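# Scoop dry food from the box into two bowls

## Task

Using a scoop held by a gripper, carry dry food pieces from the box into both bowls until every bowl contains 10 or more pieces, spilling as little as possible; food that leaves the table is counted only as spill, not as a dropped part. Any piece that reaches a bowl must, since it last rested in the box or on the table, have sat inside the held scoop while the scoop was raised clear. Food caught between a gripper's fingers must never go into a bowl. A bowl holding more than a stray piece that breaks either rule fails the attempt, though a single stray one still counts for its bowl. Never let the scoop drop from any real height. Both bowls must finish upright in their original spots. To end, the box must sit flat on the table and the scoop, emptied, must lie on the table away from the box and bowls, with both grippers released and the arms moved away; nothing may be in place only because the robot holds it.

## Robot and tools

ROBOT. Two 6-joint arms with parallel grippers, named left_arm and right_arm. Their bases sit in the scene frame at left_arm (+0.043, +0.367, 0) m and right_arm (-0.007, -0.359, 0) m, each turned only slightly about z. Scene frame: origin on the table top midway between the arms, +x out over the table, +z up, left_arm on the +y side. The names left and right do not match image sides.

JOINT ORDER. Every row and every per-joint list in a result uses this order for each arm: shoulder (joint2), elbow (joint3), waist (joint1), wrist pitch (joint4), wrist yaw (joint5), wrist roll (joint6). Stated ranges in radians: shoulder 0.000 to 3.142, elbow 0.000 to 3.142, waist -2.618 to 3.054, wrist pitch -1.571 to 1.571, wrist yaw -1.571 to 1.571, wrist roll -2.094 to 2.094. True ends may differ by up to 0.036 rad either way. A target more than 0.036 rad beyond a stated end, and further out than the current angle, makes the call be rejected; a target past the real end is clipped there and the result may print "joint sent to its limit" (its absence does not prove there is more room).

ROW FORMAT. One row is a single flat list of 14 numbers covering both arms: left_arm's six joint angles then its opening, then right_arm's six angles then its opening. Joint values are absolute target angles in radians (the same scale as Joint positions), not offsets. Opening is a scaled value from -1 (closed) to +1 (fully open, about 0.094 m between pads). Send all 14 even when one arm stays put; to keep a joint still, repeat its value from the Joint targets line.

TOOLS.
execute_actions(actions): a list of actions; each action is a table of up to 15 rows, one row per control step of 1/30 s, and a shorter table repeats its final row for the remaining steps. An empty list just returns state and images.
move(target, speed, blocking): target is one 14-number row of absolute joint angles and openings; all joints travel so they finish together, so the hand traces a curve. speed (rad/s, 0.01 to 2, default 0.5) caps the joint with the longest travel. Paths last 0.5 to 10 s; longer ones are cut off short. Moves do not avoid obstacles or the other arm. Finger values are applied at the start. blocking=false returns after 0.5 s while motion continues; then use wait or stop before sending more rows or moves. The result adds a move: line with the ending (done, off_target, moving, held, fault), limits=held or limits=none, and each arm's joint farthest from target.
wait(seconds): 0 to 10; lets time pass with last commands held, returning early if a running move finishes.
stop(): brakes a running move; fast motion needs room to stop; fingers continue.
zoom_image(camera, region): enlarges [x0, y0, x1, y1] pixels (at most 504 by 504) of one camera's latest image.
read_manual(section): licence texts only; no motion.
finished_scene(scene): ends the current scene by number after the robot holds its last command; irreversible.

MOTION LIMITS. Each step, a joint's driven target stays within a lead of its measured angle: waist 0.202, shoulder 0.258, elbow 0.238, wrist pitch 0.573, wrist yaw and roll 0.522 rad. If targets would shift a gripper more than 70 mm from where it is, all its targets are pulled back. So big jumps take several actions; if an action ends unfinished, command the remainder. "joint command not followed" means a clearance check altered targets.

RESULTS. The state line gives each gripper's end_effector_position (m) and end_effector_quat_wxyz in the scene frame; this is the point between the pads about 1 cm behind the fingertips, and it can be off, more so far out. Fingers point along gripper +z and open along y. Joint positions and Joint velocities list the six joints then pad gap in m. Joint targets shows what joints are being driven to now. grip_measured shows the opening on the command scale, each gripper off by up to about 1 mm. To hold the scoop, command roughly 0.03 below grip_measured; less for a lighter hold. Pads press up to about 50 to 62 N, with a brief spike at contact; thin parts get less force.

CAMERAS. cam_head_left, cam_head_right, cam_high, cam_low (504x504) and cam_left_wrist, cam_right_wrist (616x616 fisheye). Calibration in OpenCV form is given; fixed cameras may be off by a couple of degrees and millimetres, and wrist camera poses follow the reported joints.

CAUTIONS. The simulation continues between replies with the last command held. Faster moves and targets set deeper past contact push harder; approach slowly. Do not let the arms strike or press each other, do not drop the scoop, do not knock anything off the table, and keep bowls upright. Objects may occasionally be nudged by outside pushes. Holding loads warms motors: MOTOR HOT appears from 75 C, 90 C stops that arm for 10 s, and 100 C makes it go limp and fall; OVER-TEMPERATURE FAULT lines report these. Release the scoop and withdraw before ending.

Each tool is called after "Emit:" as a command line: name --argument value for each argument, lists and objects as JSON in quotes; but a table of rows of numbers goes row by row, as --pt "numbers of a row", without its own name.

## Session

I'll start by looking at the scene.

Emit:
execute_actions --actions '[]'

Scene clock: 0.00 s.
left_arm: end_effector_position=(+0.4276, +0.3575, +0.4050) grip_measured=+1.000 end_effector_quat_wxyz=(+0.703, +0.011, +0.711, -0.011) | right_arm: end_effector_position=(+0.2367, -0.0762, +0.1413) grip_measured=-0.611 end_effector_quat_wxyz=(+0.269, -0.302, +0.909, +0.098)
Joint names: [shoulder, elbow, waist, wrist pitch, wrist yaw, wrist roll]
Joint positions: left_arm=[ 1.058  1.054  0.013 -0.006  0.008 -0.001  0.094] | right_arm=[ 1.456  1.091  0.868 -0.639  0.137  0.24   0.018]
Joint velocities: left_arm=[ 0.007 -0.022 -0.022 -0.007 -0.007 -0.022  0.   ] | right_arm=[-0.002  0.017 -0.002 -0.007 -0.022  0.007 -0.001]
Motor temperatures (°C, as the motors report them): left_arm=[21 19 23 21 21 22] | right_arm=[22 23 21 23 22 22]
Joint targets: left_arm=[1.053 1.057 0.013 -0.019 0.008 -0.002] | right_arm=[1.448 1.101 0.868 -0.637 0.139 0.241]

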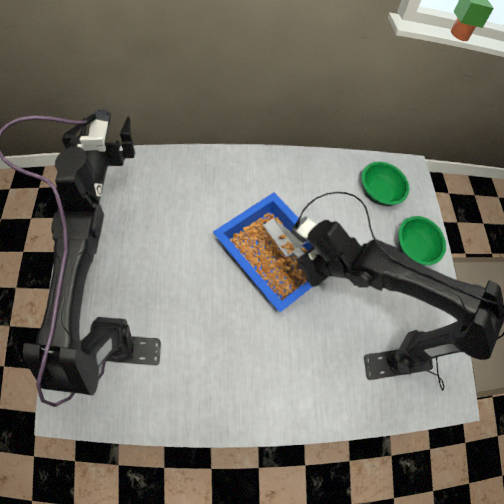

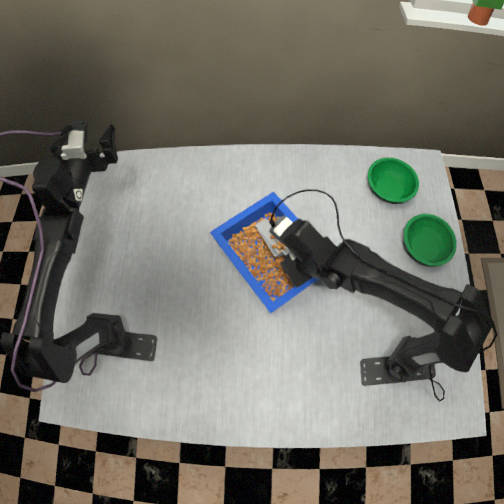

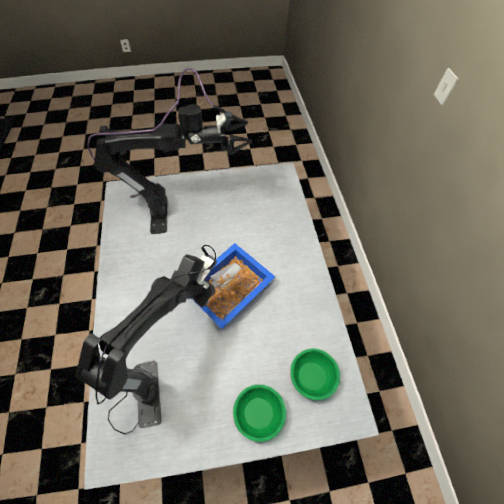

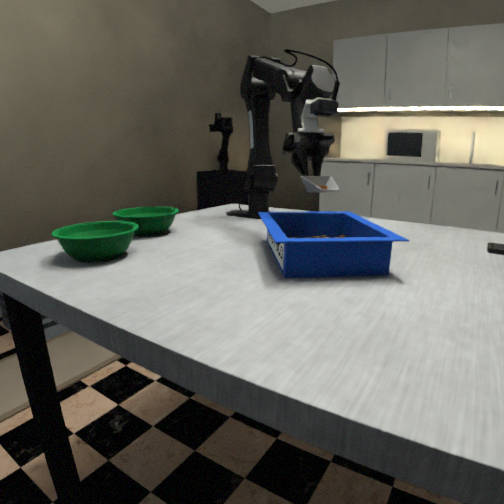

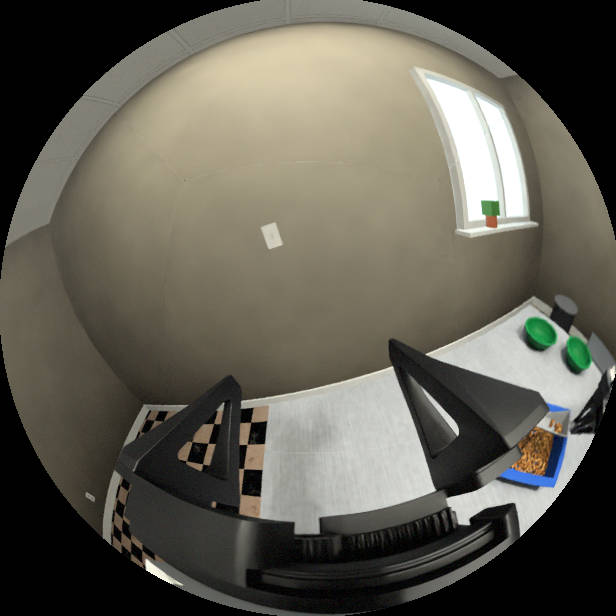

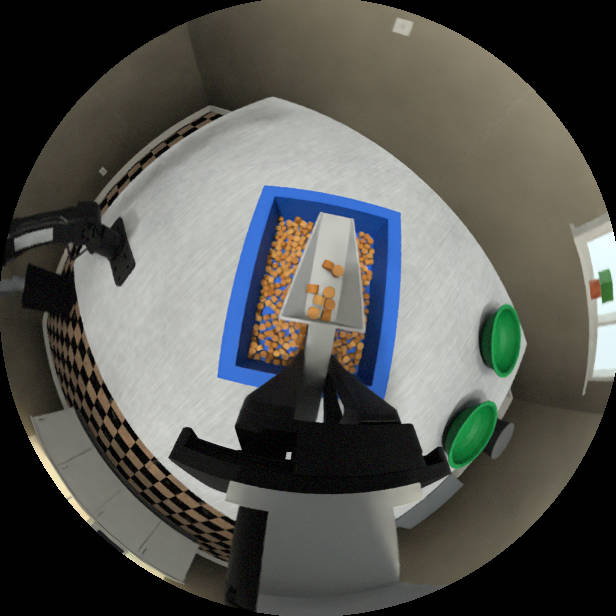

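Emit:
zoom_image --camera "cam_right_wrist" --region '[200, 170, 440, 440]'

Emit:
zoom_image --camera "cam_low" --region '[230, 90, 430, 290]'

Emit:
zoom_image --camera "cam_head_left" --region '[200, 150, 460, 330]'

Emit:
zoom_image --camera "cam_high" --region '[160, 230, 360, 450]'

Region (200, 170, 440, 440) of cam_right_wrist's 616x616 image, scaled by 1.867, with more detail than that image has.

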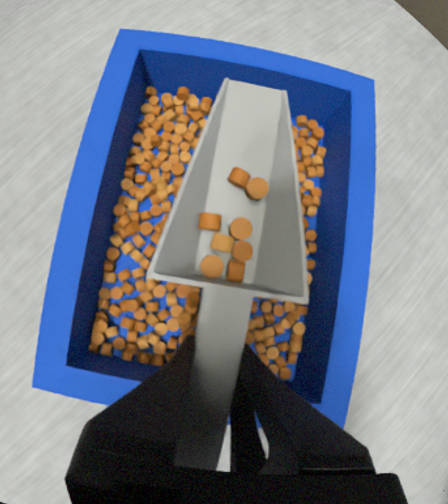

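Region (230, 90, 430, 290) of cam_low's 504x504 image, scaled by 2.520, with more detail than that image has.

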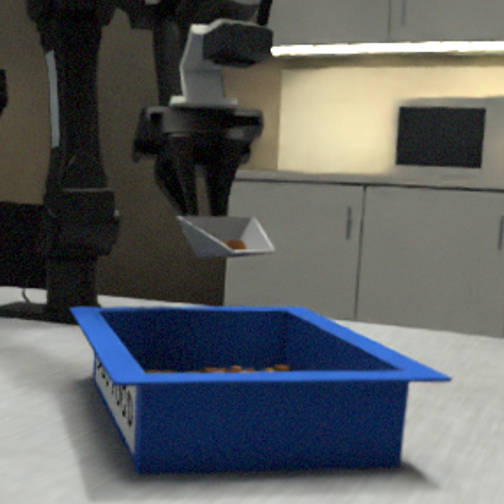

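Region (200, 150, 460, 330) of cam_head_left's 504x504 image, scaled by 1.938, with more detail than that image has; it fills the top 349 rows of this view, and the rest is white.

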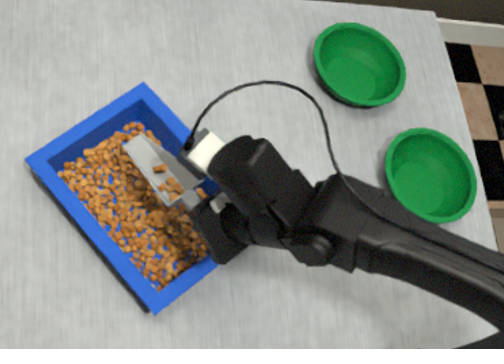

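Region (160, 230, 360, 450) of cam_high's 504x504 image, scaled by 2.291, with more detail than that image has; it fills the left 458 columns of this view, and the rest is white.

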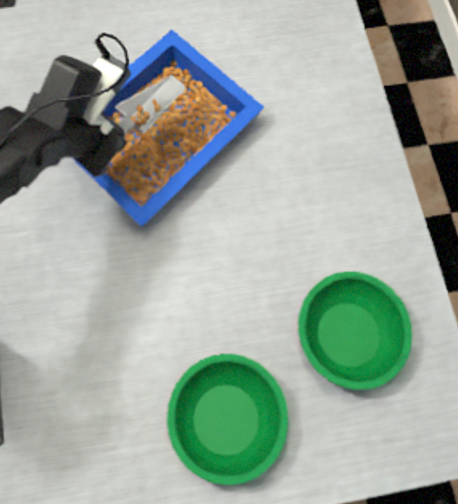

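Emit:
zoom_image --camera "cam_right_wrist" --region '[260, 200, 390, 420]'

Emit:
zoom_image --camera "cam_low" --region '[280, 130, 360, 210]'

Emit:
zoom_image --camera "cam_left_wrist" --region '[480, 300, 616, 500]'

Region (260, 200, 390, 420) of cam_right_wrist's 616x616 image, scaled by 2.291, with more detail than that image has; it fills the left 298 columns of this view, and the rest is white.

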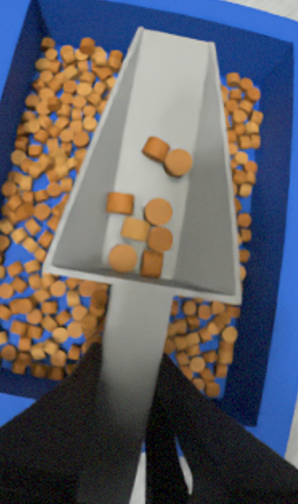

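Region (280, 130, 360, 210) of cam_low's 504x504 image, scaled by 6.300, with more detail than that image has.

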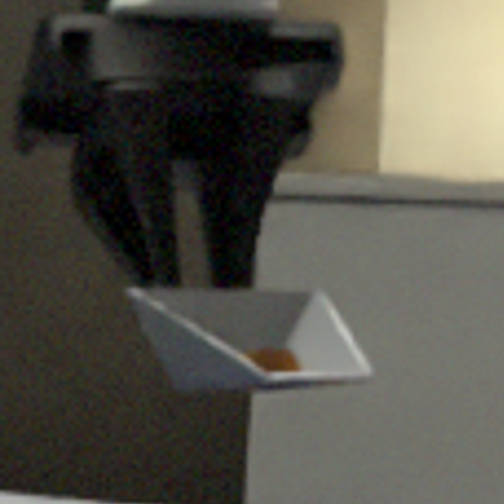

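Region (480, 300, 616, 500) of cam_left_wrist's 616x616 image, scaled by 2.520, with more detail than that image has; it fills the left 343 columns of this view, and the rest is white.

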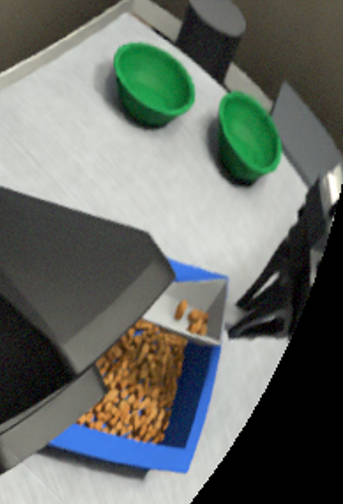

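Emit:
zoom_image --camera "cam_right_wrist" --region '[270, 320, 380, 440]'

Emit:
zoom_image --camera "cam_high" --region '[170, 240, 260, 330]'

Emit:
zoom_image --camera "cam_head_right" --region '[200, 180, 350, 320]'

Region (270, 320, 380, 440) of cam_right_wrist's 616x616 image, scaled by 4.200, with more detail than that image has; it fills the left 462 columns of this view, and the rest is white.

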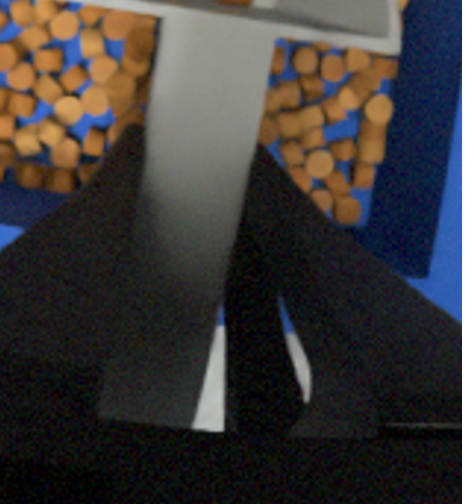

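Region (170, 240, 260, 330) of cam_high's 504x504 image, scaled by 5.600, with more detail than that image has.

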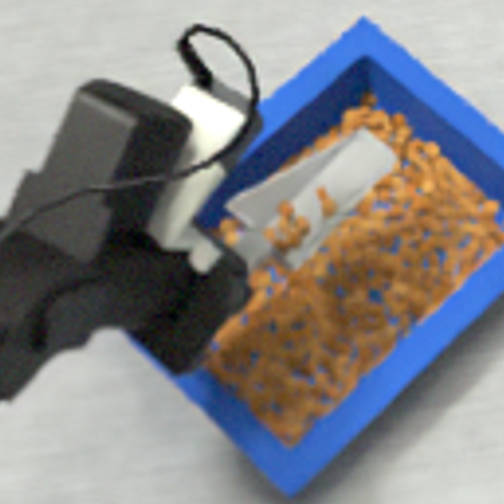

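Region (200, 180, 350, 320) of cam_head_right's 504x504 image, scaled by 3.360, with more detail than that image has; it fills the top 470 rows of this view, and the rest is white.

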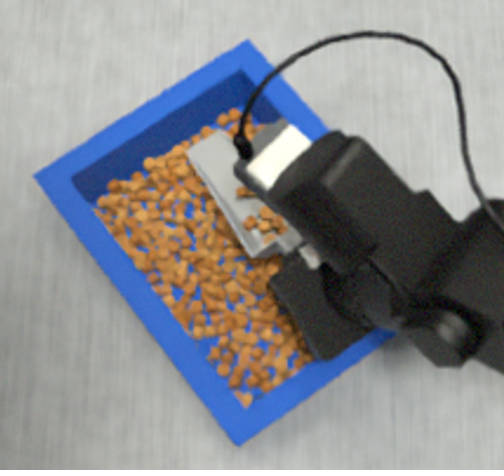

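Emit:
move --target '[1.053,1.057,0.013,-0.019,0.008,-0.002,1.0,1.874,1.588,0.820,-1.255,0.002,0.217,-0.65]' --speed 0.7

Scene clock: 121.70 s.
left_arm: end_effector_position=(+0.4276, +0.3575, +0.4054) grip_measured=+1.000 end_effector_quat_wxyz=(+0.704, +0.011, +0.710, -0.011) | right_arm: end_effector_position=(+0.2148, -0.0888, +0.1021) grip_measured=-0.611 end_effector_quat_wxyz=(+0.003, -0.322, +0.947, -0.002)
Joint names: [shoulder, elbow, waist, wrist pitch, wrist yaw, wrist roll]
Joint positions: left_arm=[ 1.058  1.054  0.013 -0.005  0.008 -0.001  0.094] | right_arm=[ 1.869  1.548  0.831 -1.247  0.007  0.228  0.018]
Joint velocities: left_arm=[-0.002 -0.002  0.007 -0.007 -0.022 -0.007  0.   ] | right_arm=[ 0.012 -0.012 -0.017 -0.007 -0.051 -0.007 -0.   ]
Motor temperatures (°C, as the motors report them): left_arm=[21 24 23 30 21 22] | right_arm=[25 26 21 26 22 22]
Joint targets: left_arm=[1.053 1.057 0.013 -0.019 0.008 -0.002] | right_arm=[1.874 1.588 0.820 -1.255 0.002 0.217]
move: off_target (right_arm); limits=none; left_arm: farthest joint: the wrist pitch, 0.014 radians from its target (0.013 radians at the start); right_arm: farthest joint: the elbow, 0.040 radians from its target (0.497 radians at the start)
camera_calibration (this result's frames):
cam_left_wrist: T_world_to_cam=[[-0.0591531, -0.958568, -0.278655, 0.478657], [-0.462515, 0.273692, -0.843311, 0.481417], [0.884636, 0.0789976, -0.459541, -0.128405], [0, 0, 0, 1]] pos_world=[0.364568, 0.337209, 0.480357]
cam_right_wrist: T_world_to_cam=[[0.742559, -0.66831, -0.0443556, -0.208318], [-0.591186, -0.685112, 0.425582, 0.0657395], [-0.314809, -0.289797, -0.903832, 0.266209], [0, 0, 0, 1]] pos_world=[0.277358, -0.0170355, 0.203391]

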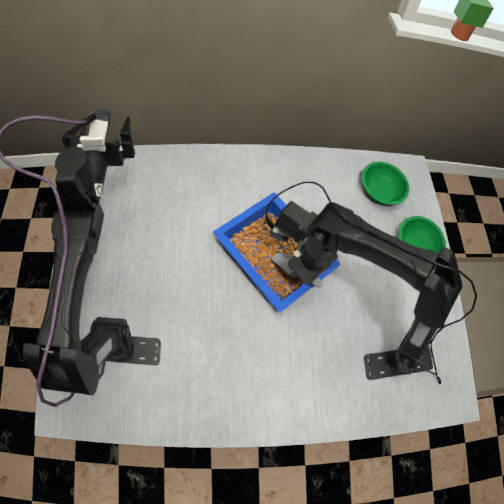

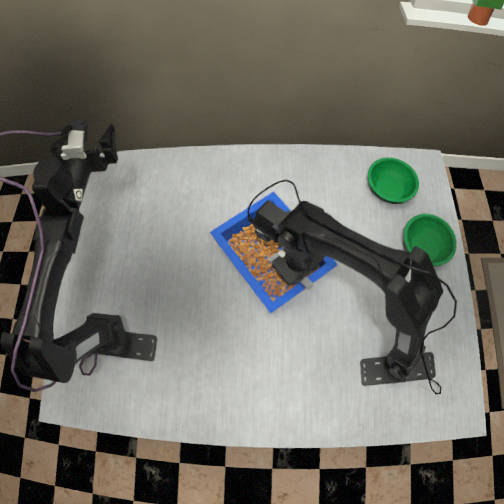

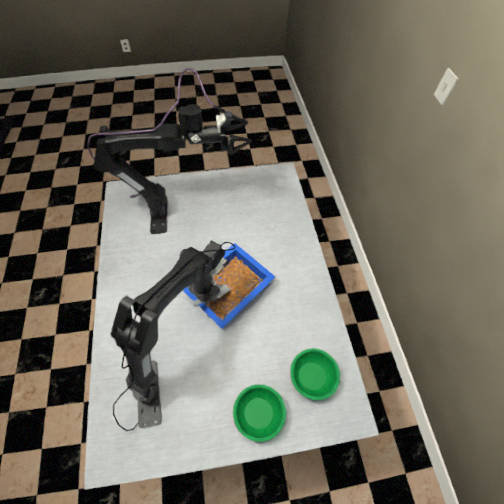

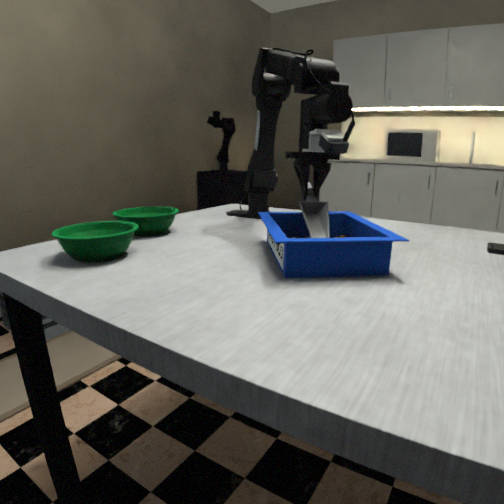

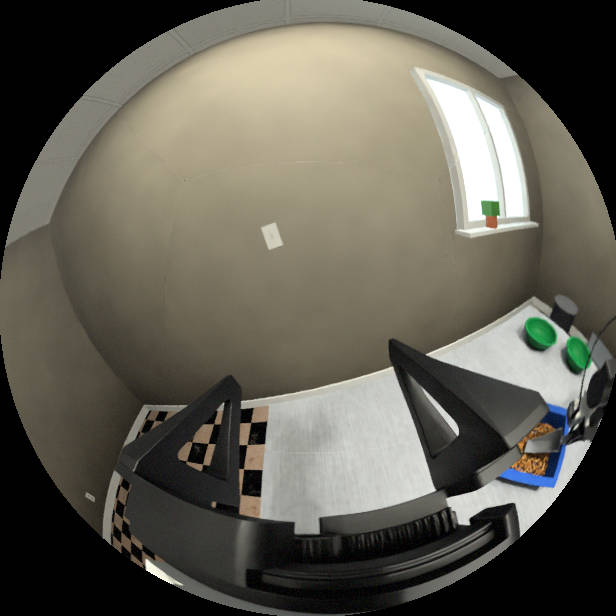

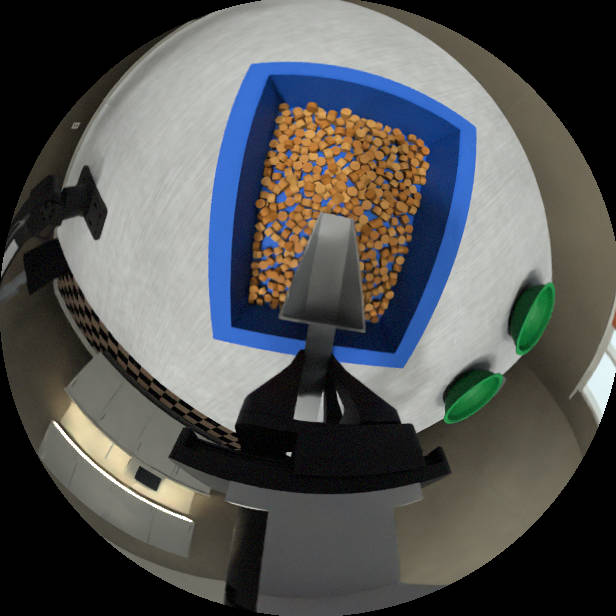

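Emit:
zoom_image --camera "cam_head_right" --region '[240, 200, 360, 320]'

Emit:
zoom_image --camera "cam_right_wrist" --region '[200, 60, 480, 440]'

Emit:
zoom_image --camera "cam_low" --region '[250, 140, 410, 280]'

Emit:
zoom_image --camera "cam_high" --region '[170, 240, 280, 340]'

Region (240, 200, 360, 320) of cam_head_right's 504x504 image, scaled by 4.200, with more detail than that image has.

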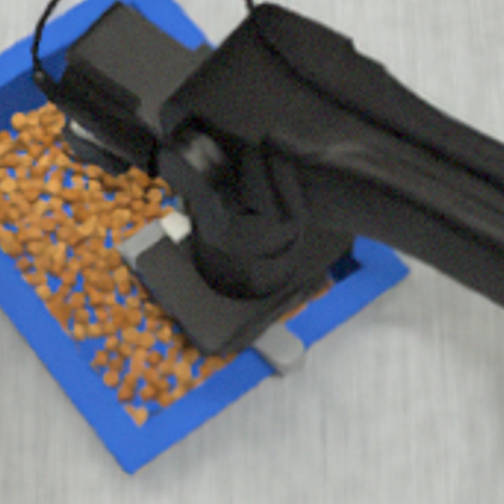

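Region (200, 60, 480, 440) of cam_right_wrist's 616x616 image, scaled by 1.326, with more detail than that image has; it fills the left 371 columns of this view, and the rest is white.

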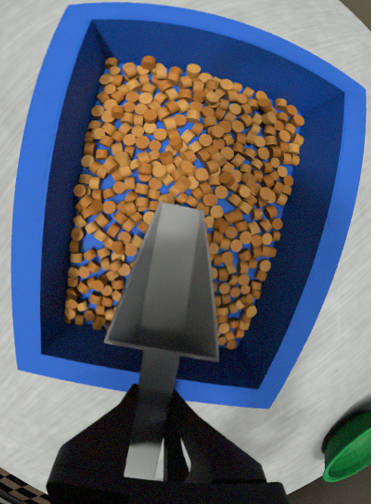

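Region (250, 140, 410, 280) of cam_low's 504x504 image, scaled by 3.150, with more detail than that image has; it fills the top 441 rows of this view, and the rest is white.

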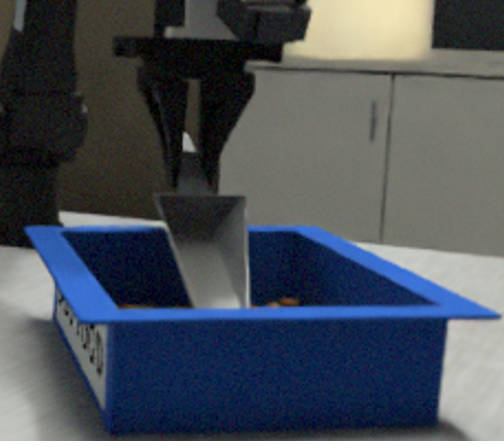

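Region (170, 240, 280, 340) of cam_high's 504x504 image, scaled by 4.582, with more detail than that image has; it fills the top 458 rows of this view, and the rest is white.

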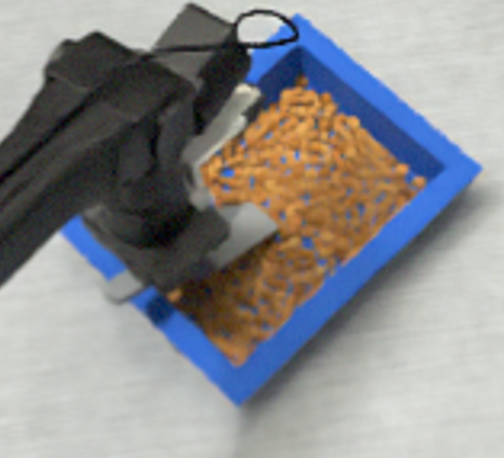

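Emit:
move --target '[1.053,1.057,0.013,-0.019,0.008,-0.002,1.0,1.940,1.588,0.803,-1.167,0.002,0.200,-0.65]' --speed 0.15

Scene clock: 141.57 s.
left_arm: end_effector_position=(+0.4276, +0.3575, +0.4055) grip_measured=+1.000 end_effector_quat_wxyz=(+0.704, +0.011, +0.710, -0.011) | right_arm: end_effector_position=(+0.2290, -0.0816, +0.0810) grip_measured=-0.611 end_effector_quat_wxyz=(+0.004, -0.321, +0.947, -0.001)
Joint names: [shoulder, elbow, waist, wrist pitch, wrist yaw, wrist roll]
Joint positions: left_arm=[ 1.058  1.054  0.013 -0.004  0.008 -0.001  0.094] | right_arm=[ 1.932  1.548  0.813 -1.181  0.007  0.213  0.018]
Joint velocities: left_arm=[-0.007 -0.017  0.007 -0.022  0.022 -0.066  0.   ] | right_arm=[ 0.017  0.002 -0.007  0.037 -0.022 -0.007 -0.   ]
Motor temperatures (°C, as the motors report them): left_arm=[21 24 23 31 21 22] | right_arm=[26 27 21 25 22 22]
Joint targets: left_arm=[1.053 1.057 0.013 -0.019 0.008 -0.002] | right_arm=[1.940 1.588 0.803 -1.167 0.002 0.200]
move: off_target (right_arm); limits=none; left_arm: farthest joint: the wrist pitch, 0.015 radians from its target (0.014 radians at the start); right_arm: farthest joint: the elbow, 0.040 radians from its target (0.040 radians at the start)
camera_calibration (this result's frames):
cam_left_wrist: T_world_to_cam=[[-0.0590469, -0.95857, -0.278669, 0.478645], [-0.462193, 0.273684, -0.843489, 0.481435], [0.884811, 0.0789936, -0.459205, -0.128572], [0, 0, 0, 1]] pos_world=[0.364541, 0.33721, 0.480428]
cam_right_wrist: T_world_to_cam=[[0.740834, -0.670168, -0.0451619, -0.214662], [-0.593588, -0.68468, 0.422927, 0.0887926], [-0.314353, -0.286511, -0.905038, 0.254012], [0, 0, 0, 1]] pos_world=[0.291585, -0.0102879, 0.182643]

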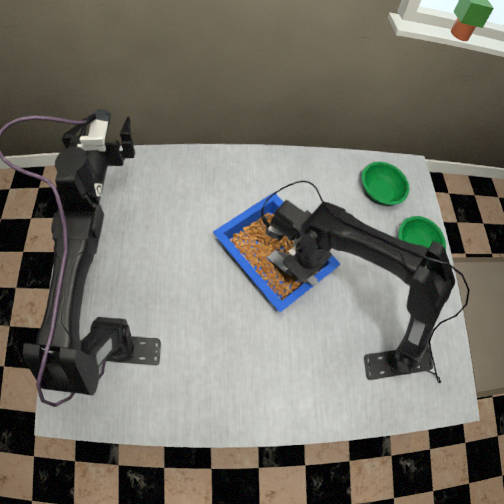

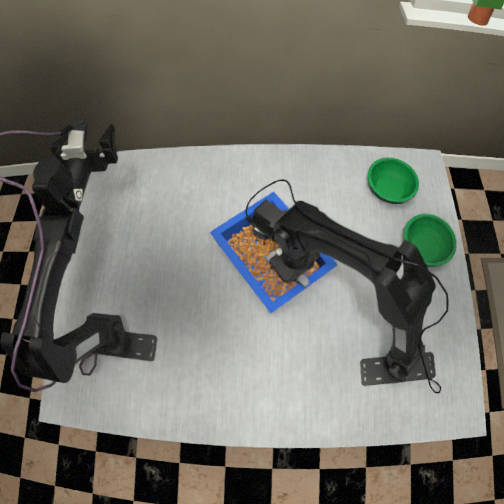

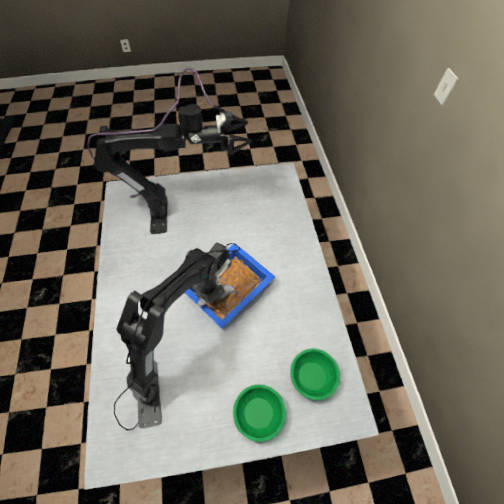

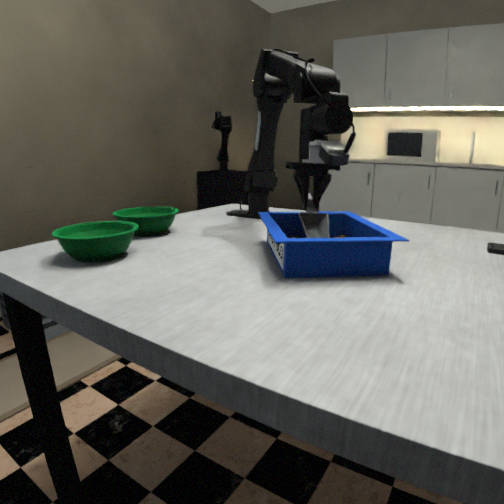

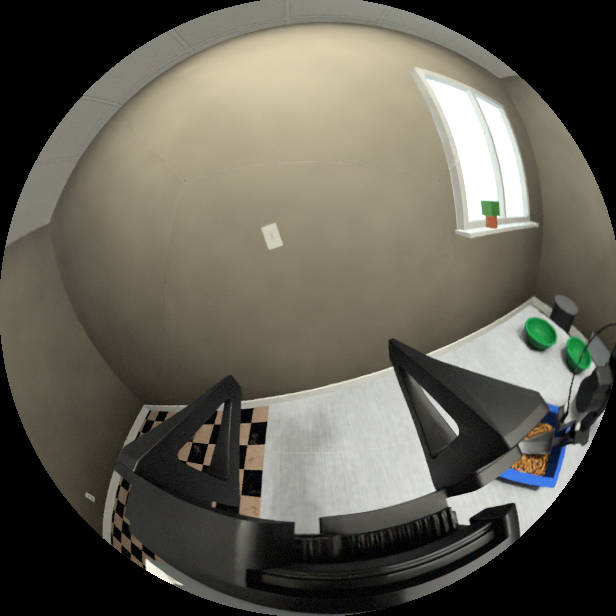

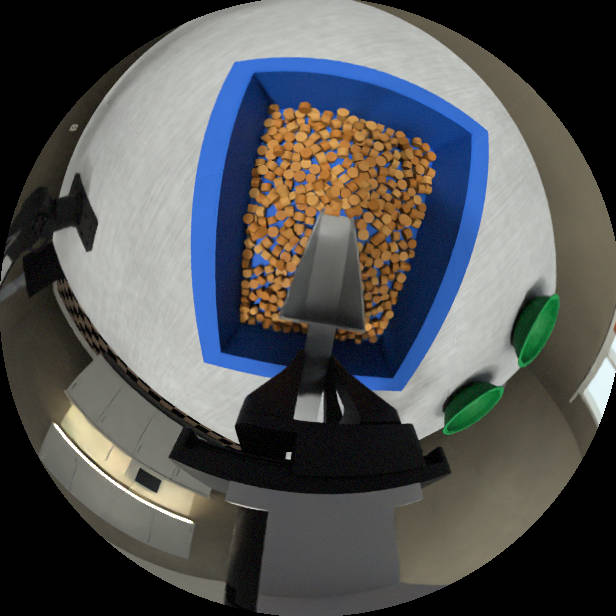

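Emit:
zoom_image --camera "cam_right_wrist" --region '[260, 150, 420, 350]'

Emit:
zoom_image --camera "cam_high" --region '[190, 260, 260, 320]'

Region (260, 150, 420, 350) of cam_right_wrist's 616x616 image, scaled by 2.520, with more detail than that image has; it fills the left 403 columns of this view, and the rest is white.

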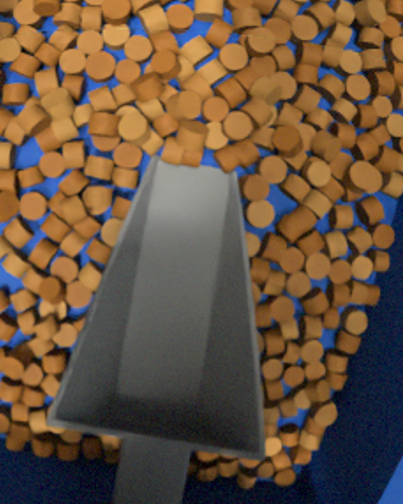

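Region (190, 260, 260, 320) of cam_high's 504x504 image, scaled by 7.200, with more detail than that image has; it fills the top 432 rows of this view, and the rest is white.

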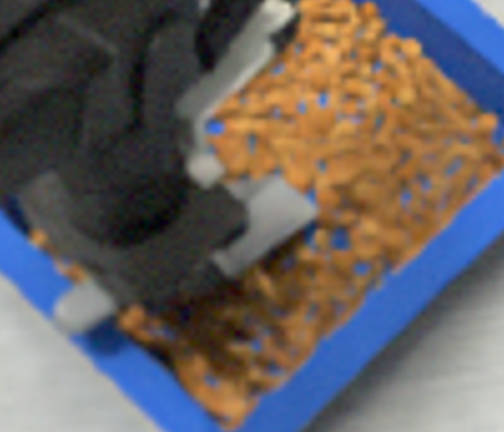

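Emit:
move --target '[1.053,1.057,0.013,-0.019,0.008,-0.002,1.0,1.980,1.588,0.796,-1.037,0.028,0.190,-0.65]' --speed 0.15

Emit:
zoom_image --camera "cam_right_wrist" --region '[230, 100, 450, 360]'

Scene clock: 153.53 s.
left_arm: end_effector_position=(+0.4276, +0.3575, +0.4057) grip_measured=+1.000 end_effector_quat_wxyz=(+0.704, +0.011, +0.710, -0.011) | right_arm: end_effector_position=(+0.2522, -0.0610, +0.0708) grip_measured=-0.611 end_effector_quat_wxyz=(+0.049, -0.323, +0.945, +0.018)
Joint names: [shoulder, elbow, waist, wrist pitch, wrist yaw, wrist roll]
Joint positions: left_arm=[ 1.058  1.054  0.013 -0.003  0.008 -0.001  0.094] | right_arm=[ 1.965  1.548  0.807 -1.051  0.019  0.201  0.018]
Joint velocities: left_arm=[-0.007 -0.007 -0.007 -0.007 -0.022 -0.007  0.   ] | right_arm=[ 0.002  0.002  0.002  0.022  0.022  0.037 -0.   ]
Motor temperatures (°C, as the motors report them): left_arm=[21 24 23 31 21 22] | right_arm=[27 27 21 25 22 22]
Joint targets: left_arm=[1.053 1.057 0.013 -0.019 0.008 -0.002] | right_arm=[1.980 1.588 0.796 -1.037 0.028 0.190]
move: off_target (right_arm); limits=none; left_arm: farthest joint: the wrist pitch, 0.016 radians from its target (0.015 radians at the start); right_arm: farthest joint: the elbow, 0.040 radians from its target (0.040 radians at the start)
camera_calibration (this result's frames):
cam_left_wrist: T_world_to_cam=[[-0.0588343, -0.958575, -0.278698, 0.47862], [-0.46155, 0.27367, -0.843847, 0.481471], [0.885161, 0.0789856, -0.458531, -0.128907], [0, 0, 0, 1]] pos_world=[0.364485, 0.337211, 0.48057]
cam_right_wrist: T_world_to_cam=[[0.747837, -0.663006, -0.0340847, -0.22066], [-0.6168, -0.712875, 0.333717, 0.131443], [-0.245555, -0.228543, -0.942057, 0.2468], [0, 0, 0, 1]] pos_world=[0.306695, 0.00380751, 0.181114]

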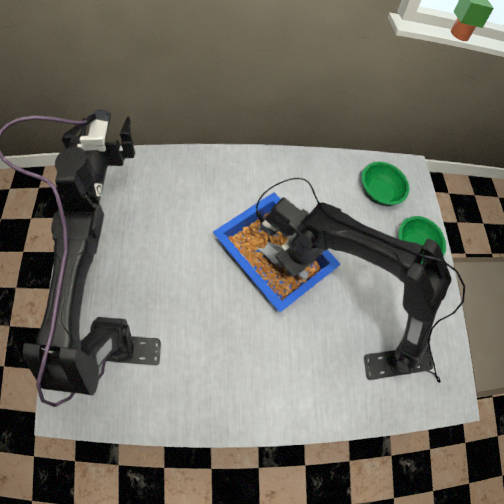

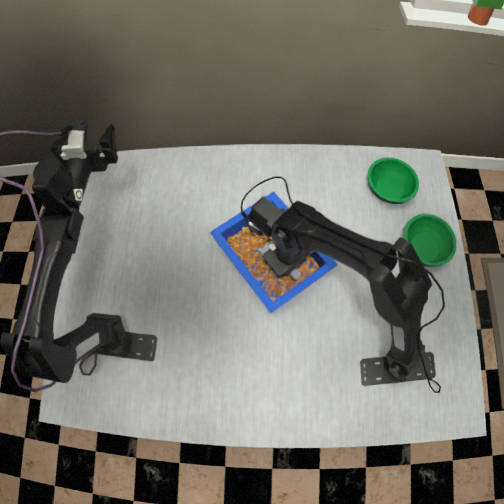

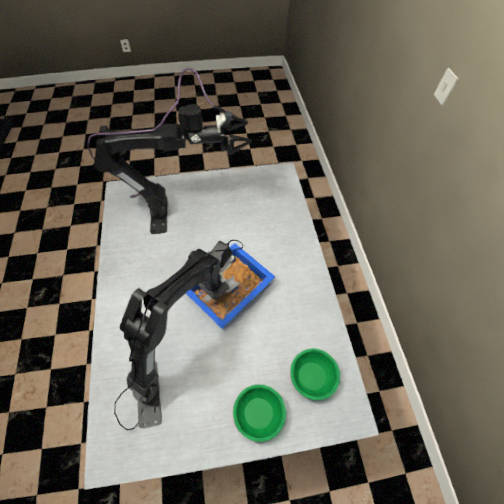

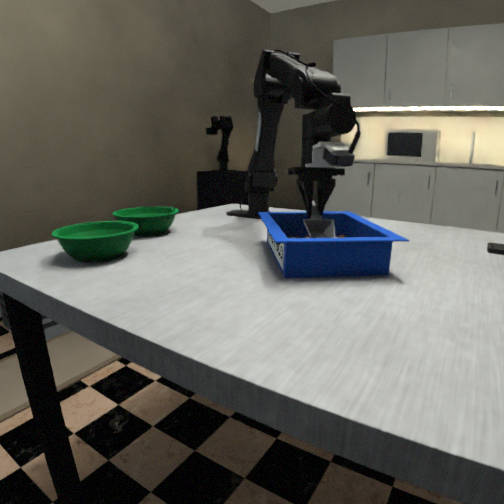

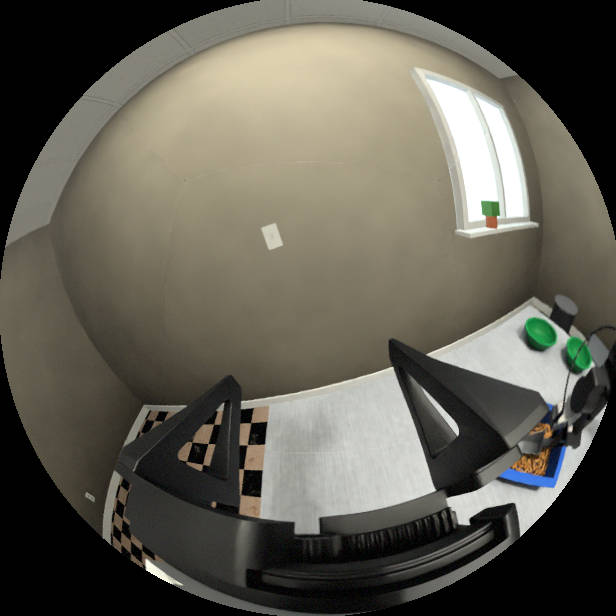

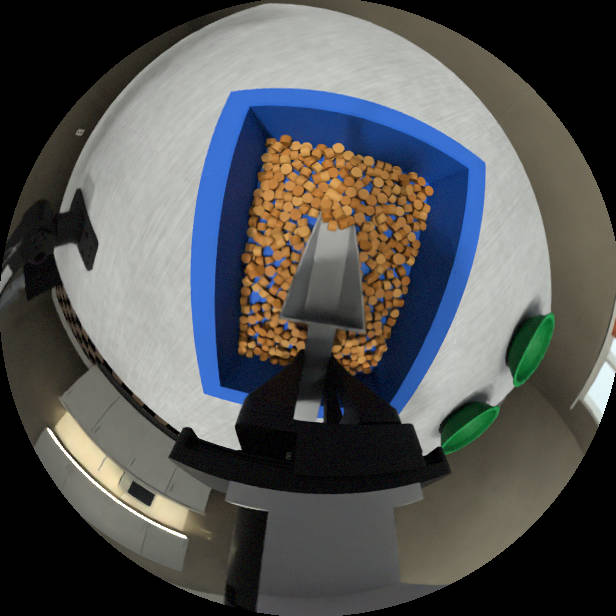

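Region (230, 100, 450, 360) of cam_right_wrist's 616x616 image, scaled by 1.938, with more detail than that image has; it fills the left 426 columns of this view, and the rest is white.

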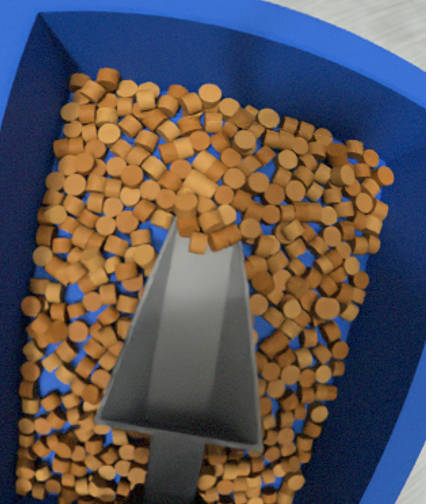

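Emit:
move --target '[1.053,1.057,0.013,-0.019,0.008,-0.002,1.0,2.053,1.647,0.783,-0.943,0.044,0.177,-0.65]' --speed 0.1

Emit:
zoom_image --camera "cam_right_wrist" --region '[230, 100, 450, 360]'

Scene clock: 164.70 s.
left_arm: end_effector_position=(+0.4276, +0.3575, +0.4060) grip_measured=+1.000 end_effector_quat_wxyz=(+0.705, +0.011, +0.709, -0.011) | right_arm: end_effector_position=(+0.2829, -0.0380, +0.0620) grip_measured=-0.611 end_effector_quat_wxyz=(+0.088, -0.321, +0.942, +0.030)
Joint names: [shoulder, elbow, waist, wrist pitch, wrist yaw, wrist roll]
Joint positions: left_arm=[ 1.058  1.054  0.013 -0.002  0.008 -0.001  0.094] | right_arm=[ 2.041  1.61   0.795 -0.956  0.035  0.187  0.018]
Joint velocities: left_arm=[-0.002 -0.007  0.002 -0.037  0.037 -0.037  0.   ] | right_arm=[ 0.007 -0.012  0.002 -0.11   0.022  0.037  0.001]
Motor temperatures (°C, as the motors report them): left_arm=[21 24 23 31 21 22] | right_arm=[27 28 21 25 22 22]
Joint targets: left_arm=[1.053 1.057 0.013 -0.019 0.008 -0.002] | right_arm=[2.053 1.647 0.783 -0.943 0.044 0.177]
move: off_target (right_arm); limits=none; left_arm: farthest joint: the wrist pitch, 0.017 radians from its target (0.016 radians at the start); right_arm: farthest joint: the elbow, 0.037 radians from its target (0.099 radians at the start)
camera_calibration (this result's frames):
cam_left_wrist: T_world_to_cam=[[-0.0585154, -0.958582, -0.27874, 0.478583], [-0.460584, 0.273648, -0.844381, 0.481524], [0.885685, 0.0789737, -0.45752, -0.129409], [0, 0, 0, 1]] pos_world=[0.364402, 0.337213, 0.480783]
cam_right_wrist: T_world_to_cam=[[0.748483, -0.662927, -0.0173535, -0.229854], [-0.637513, -0.726503, 0.256457, 0.179841], [-0.18262, -0.180891, -0.9664, 0.236752], [0, 0, 0, 1]] pos_world=[0.329929, 0.0211046, 0.178687]

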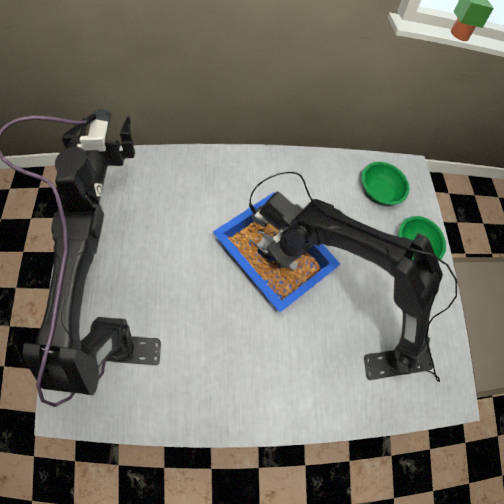

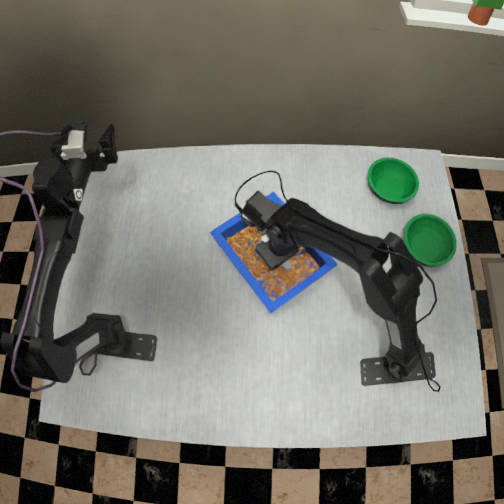

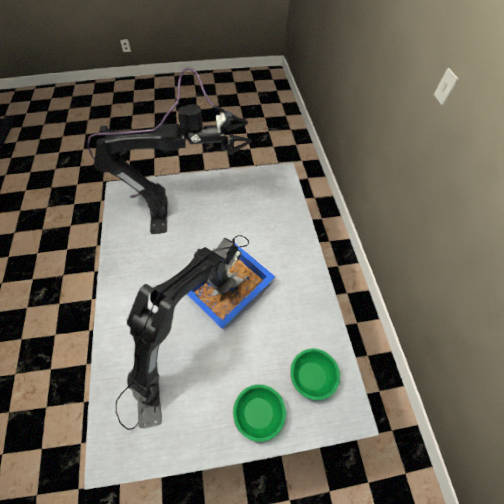

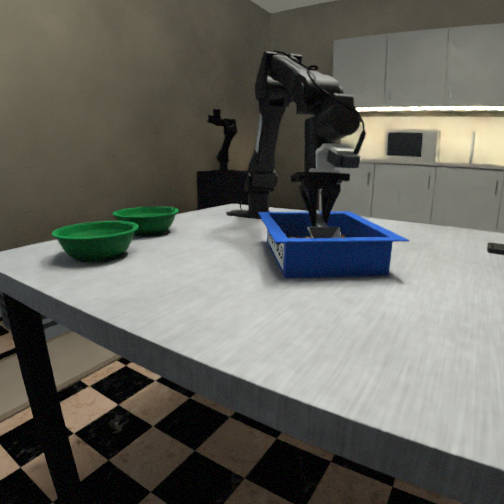

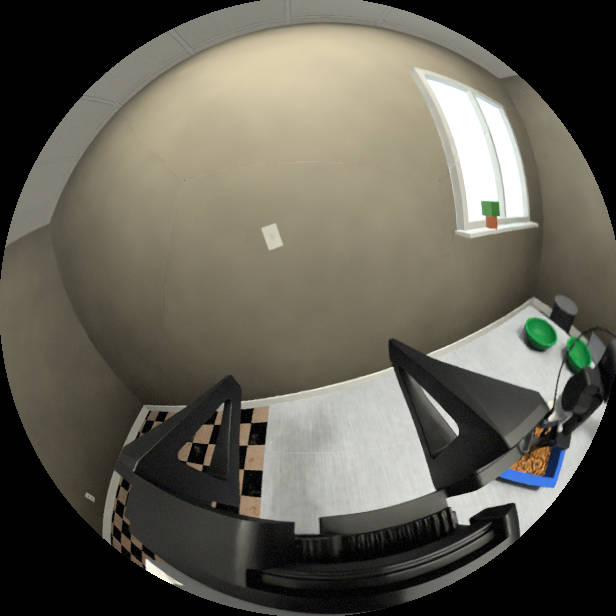

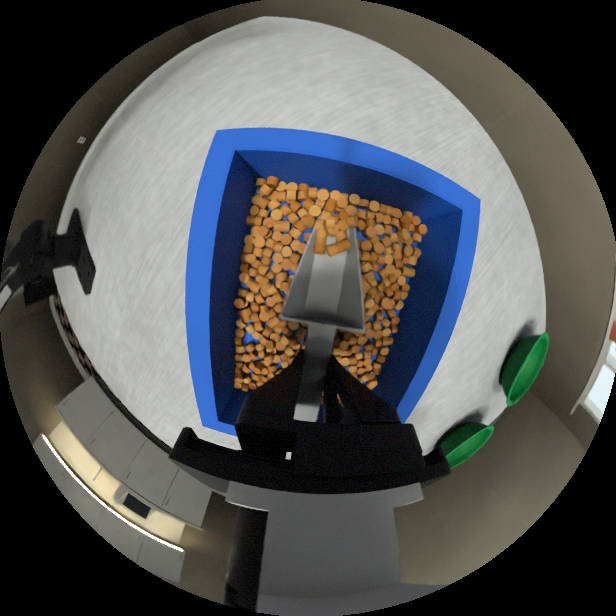

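Region (230, 100, 450, 360) of cam_right_wrist's 616x616 image, scaled by 1.938, with more detail than that image has; it fills the left 426 columns of this view, and the rest is white.

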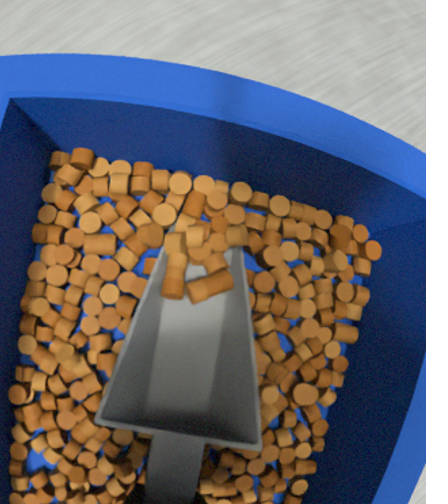

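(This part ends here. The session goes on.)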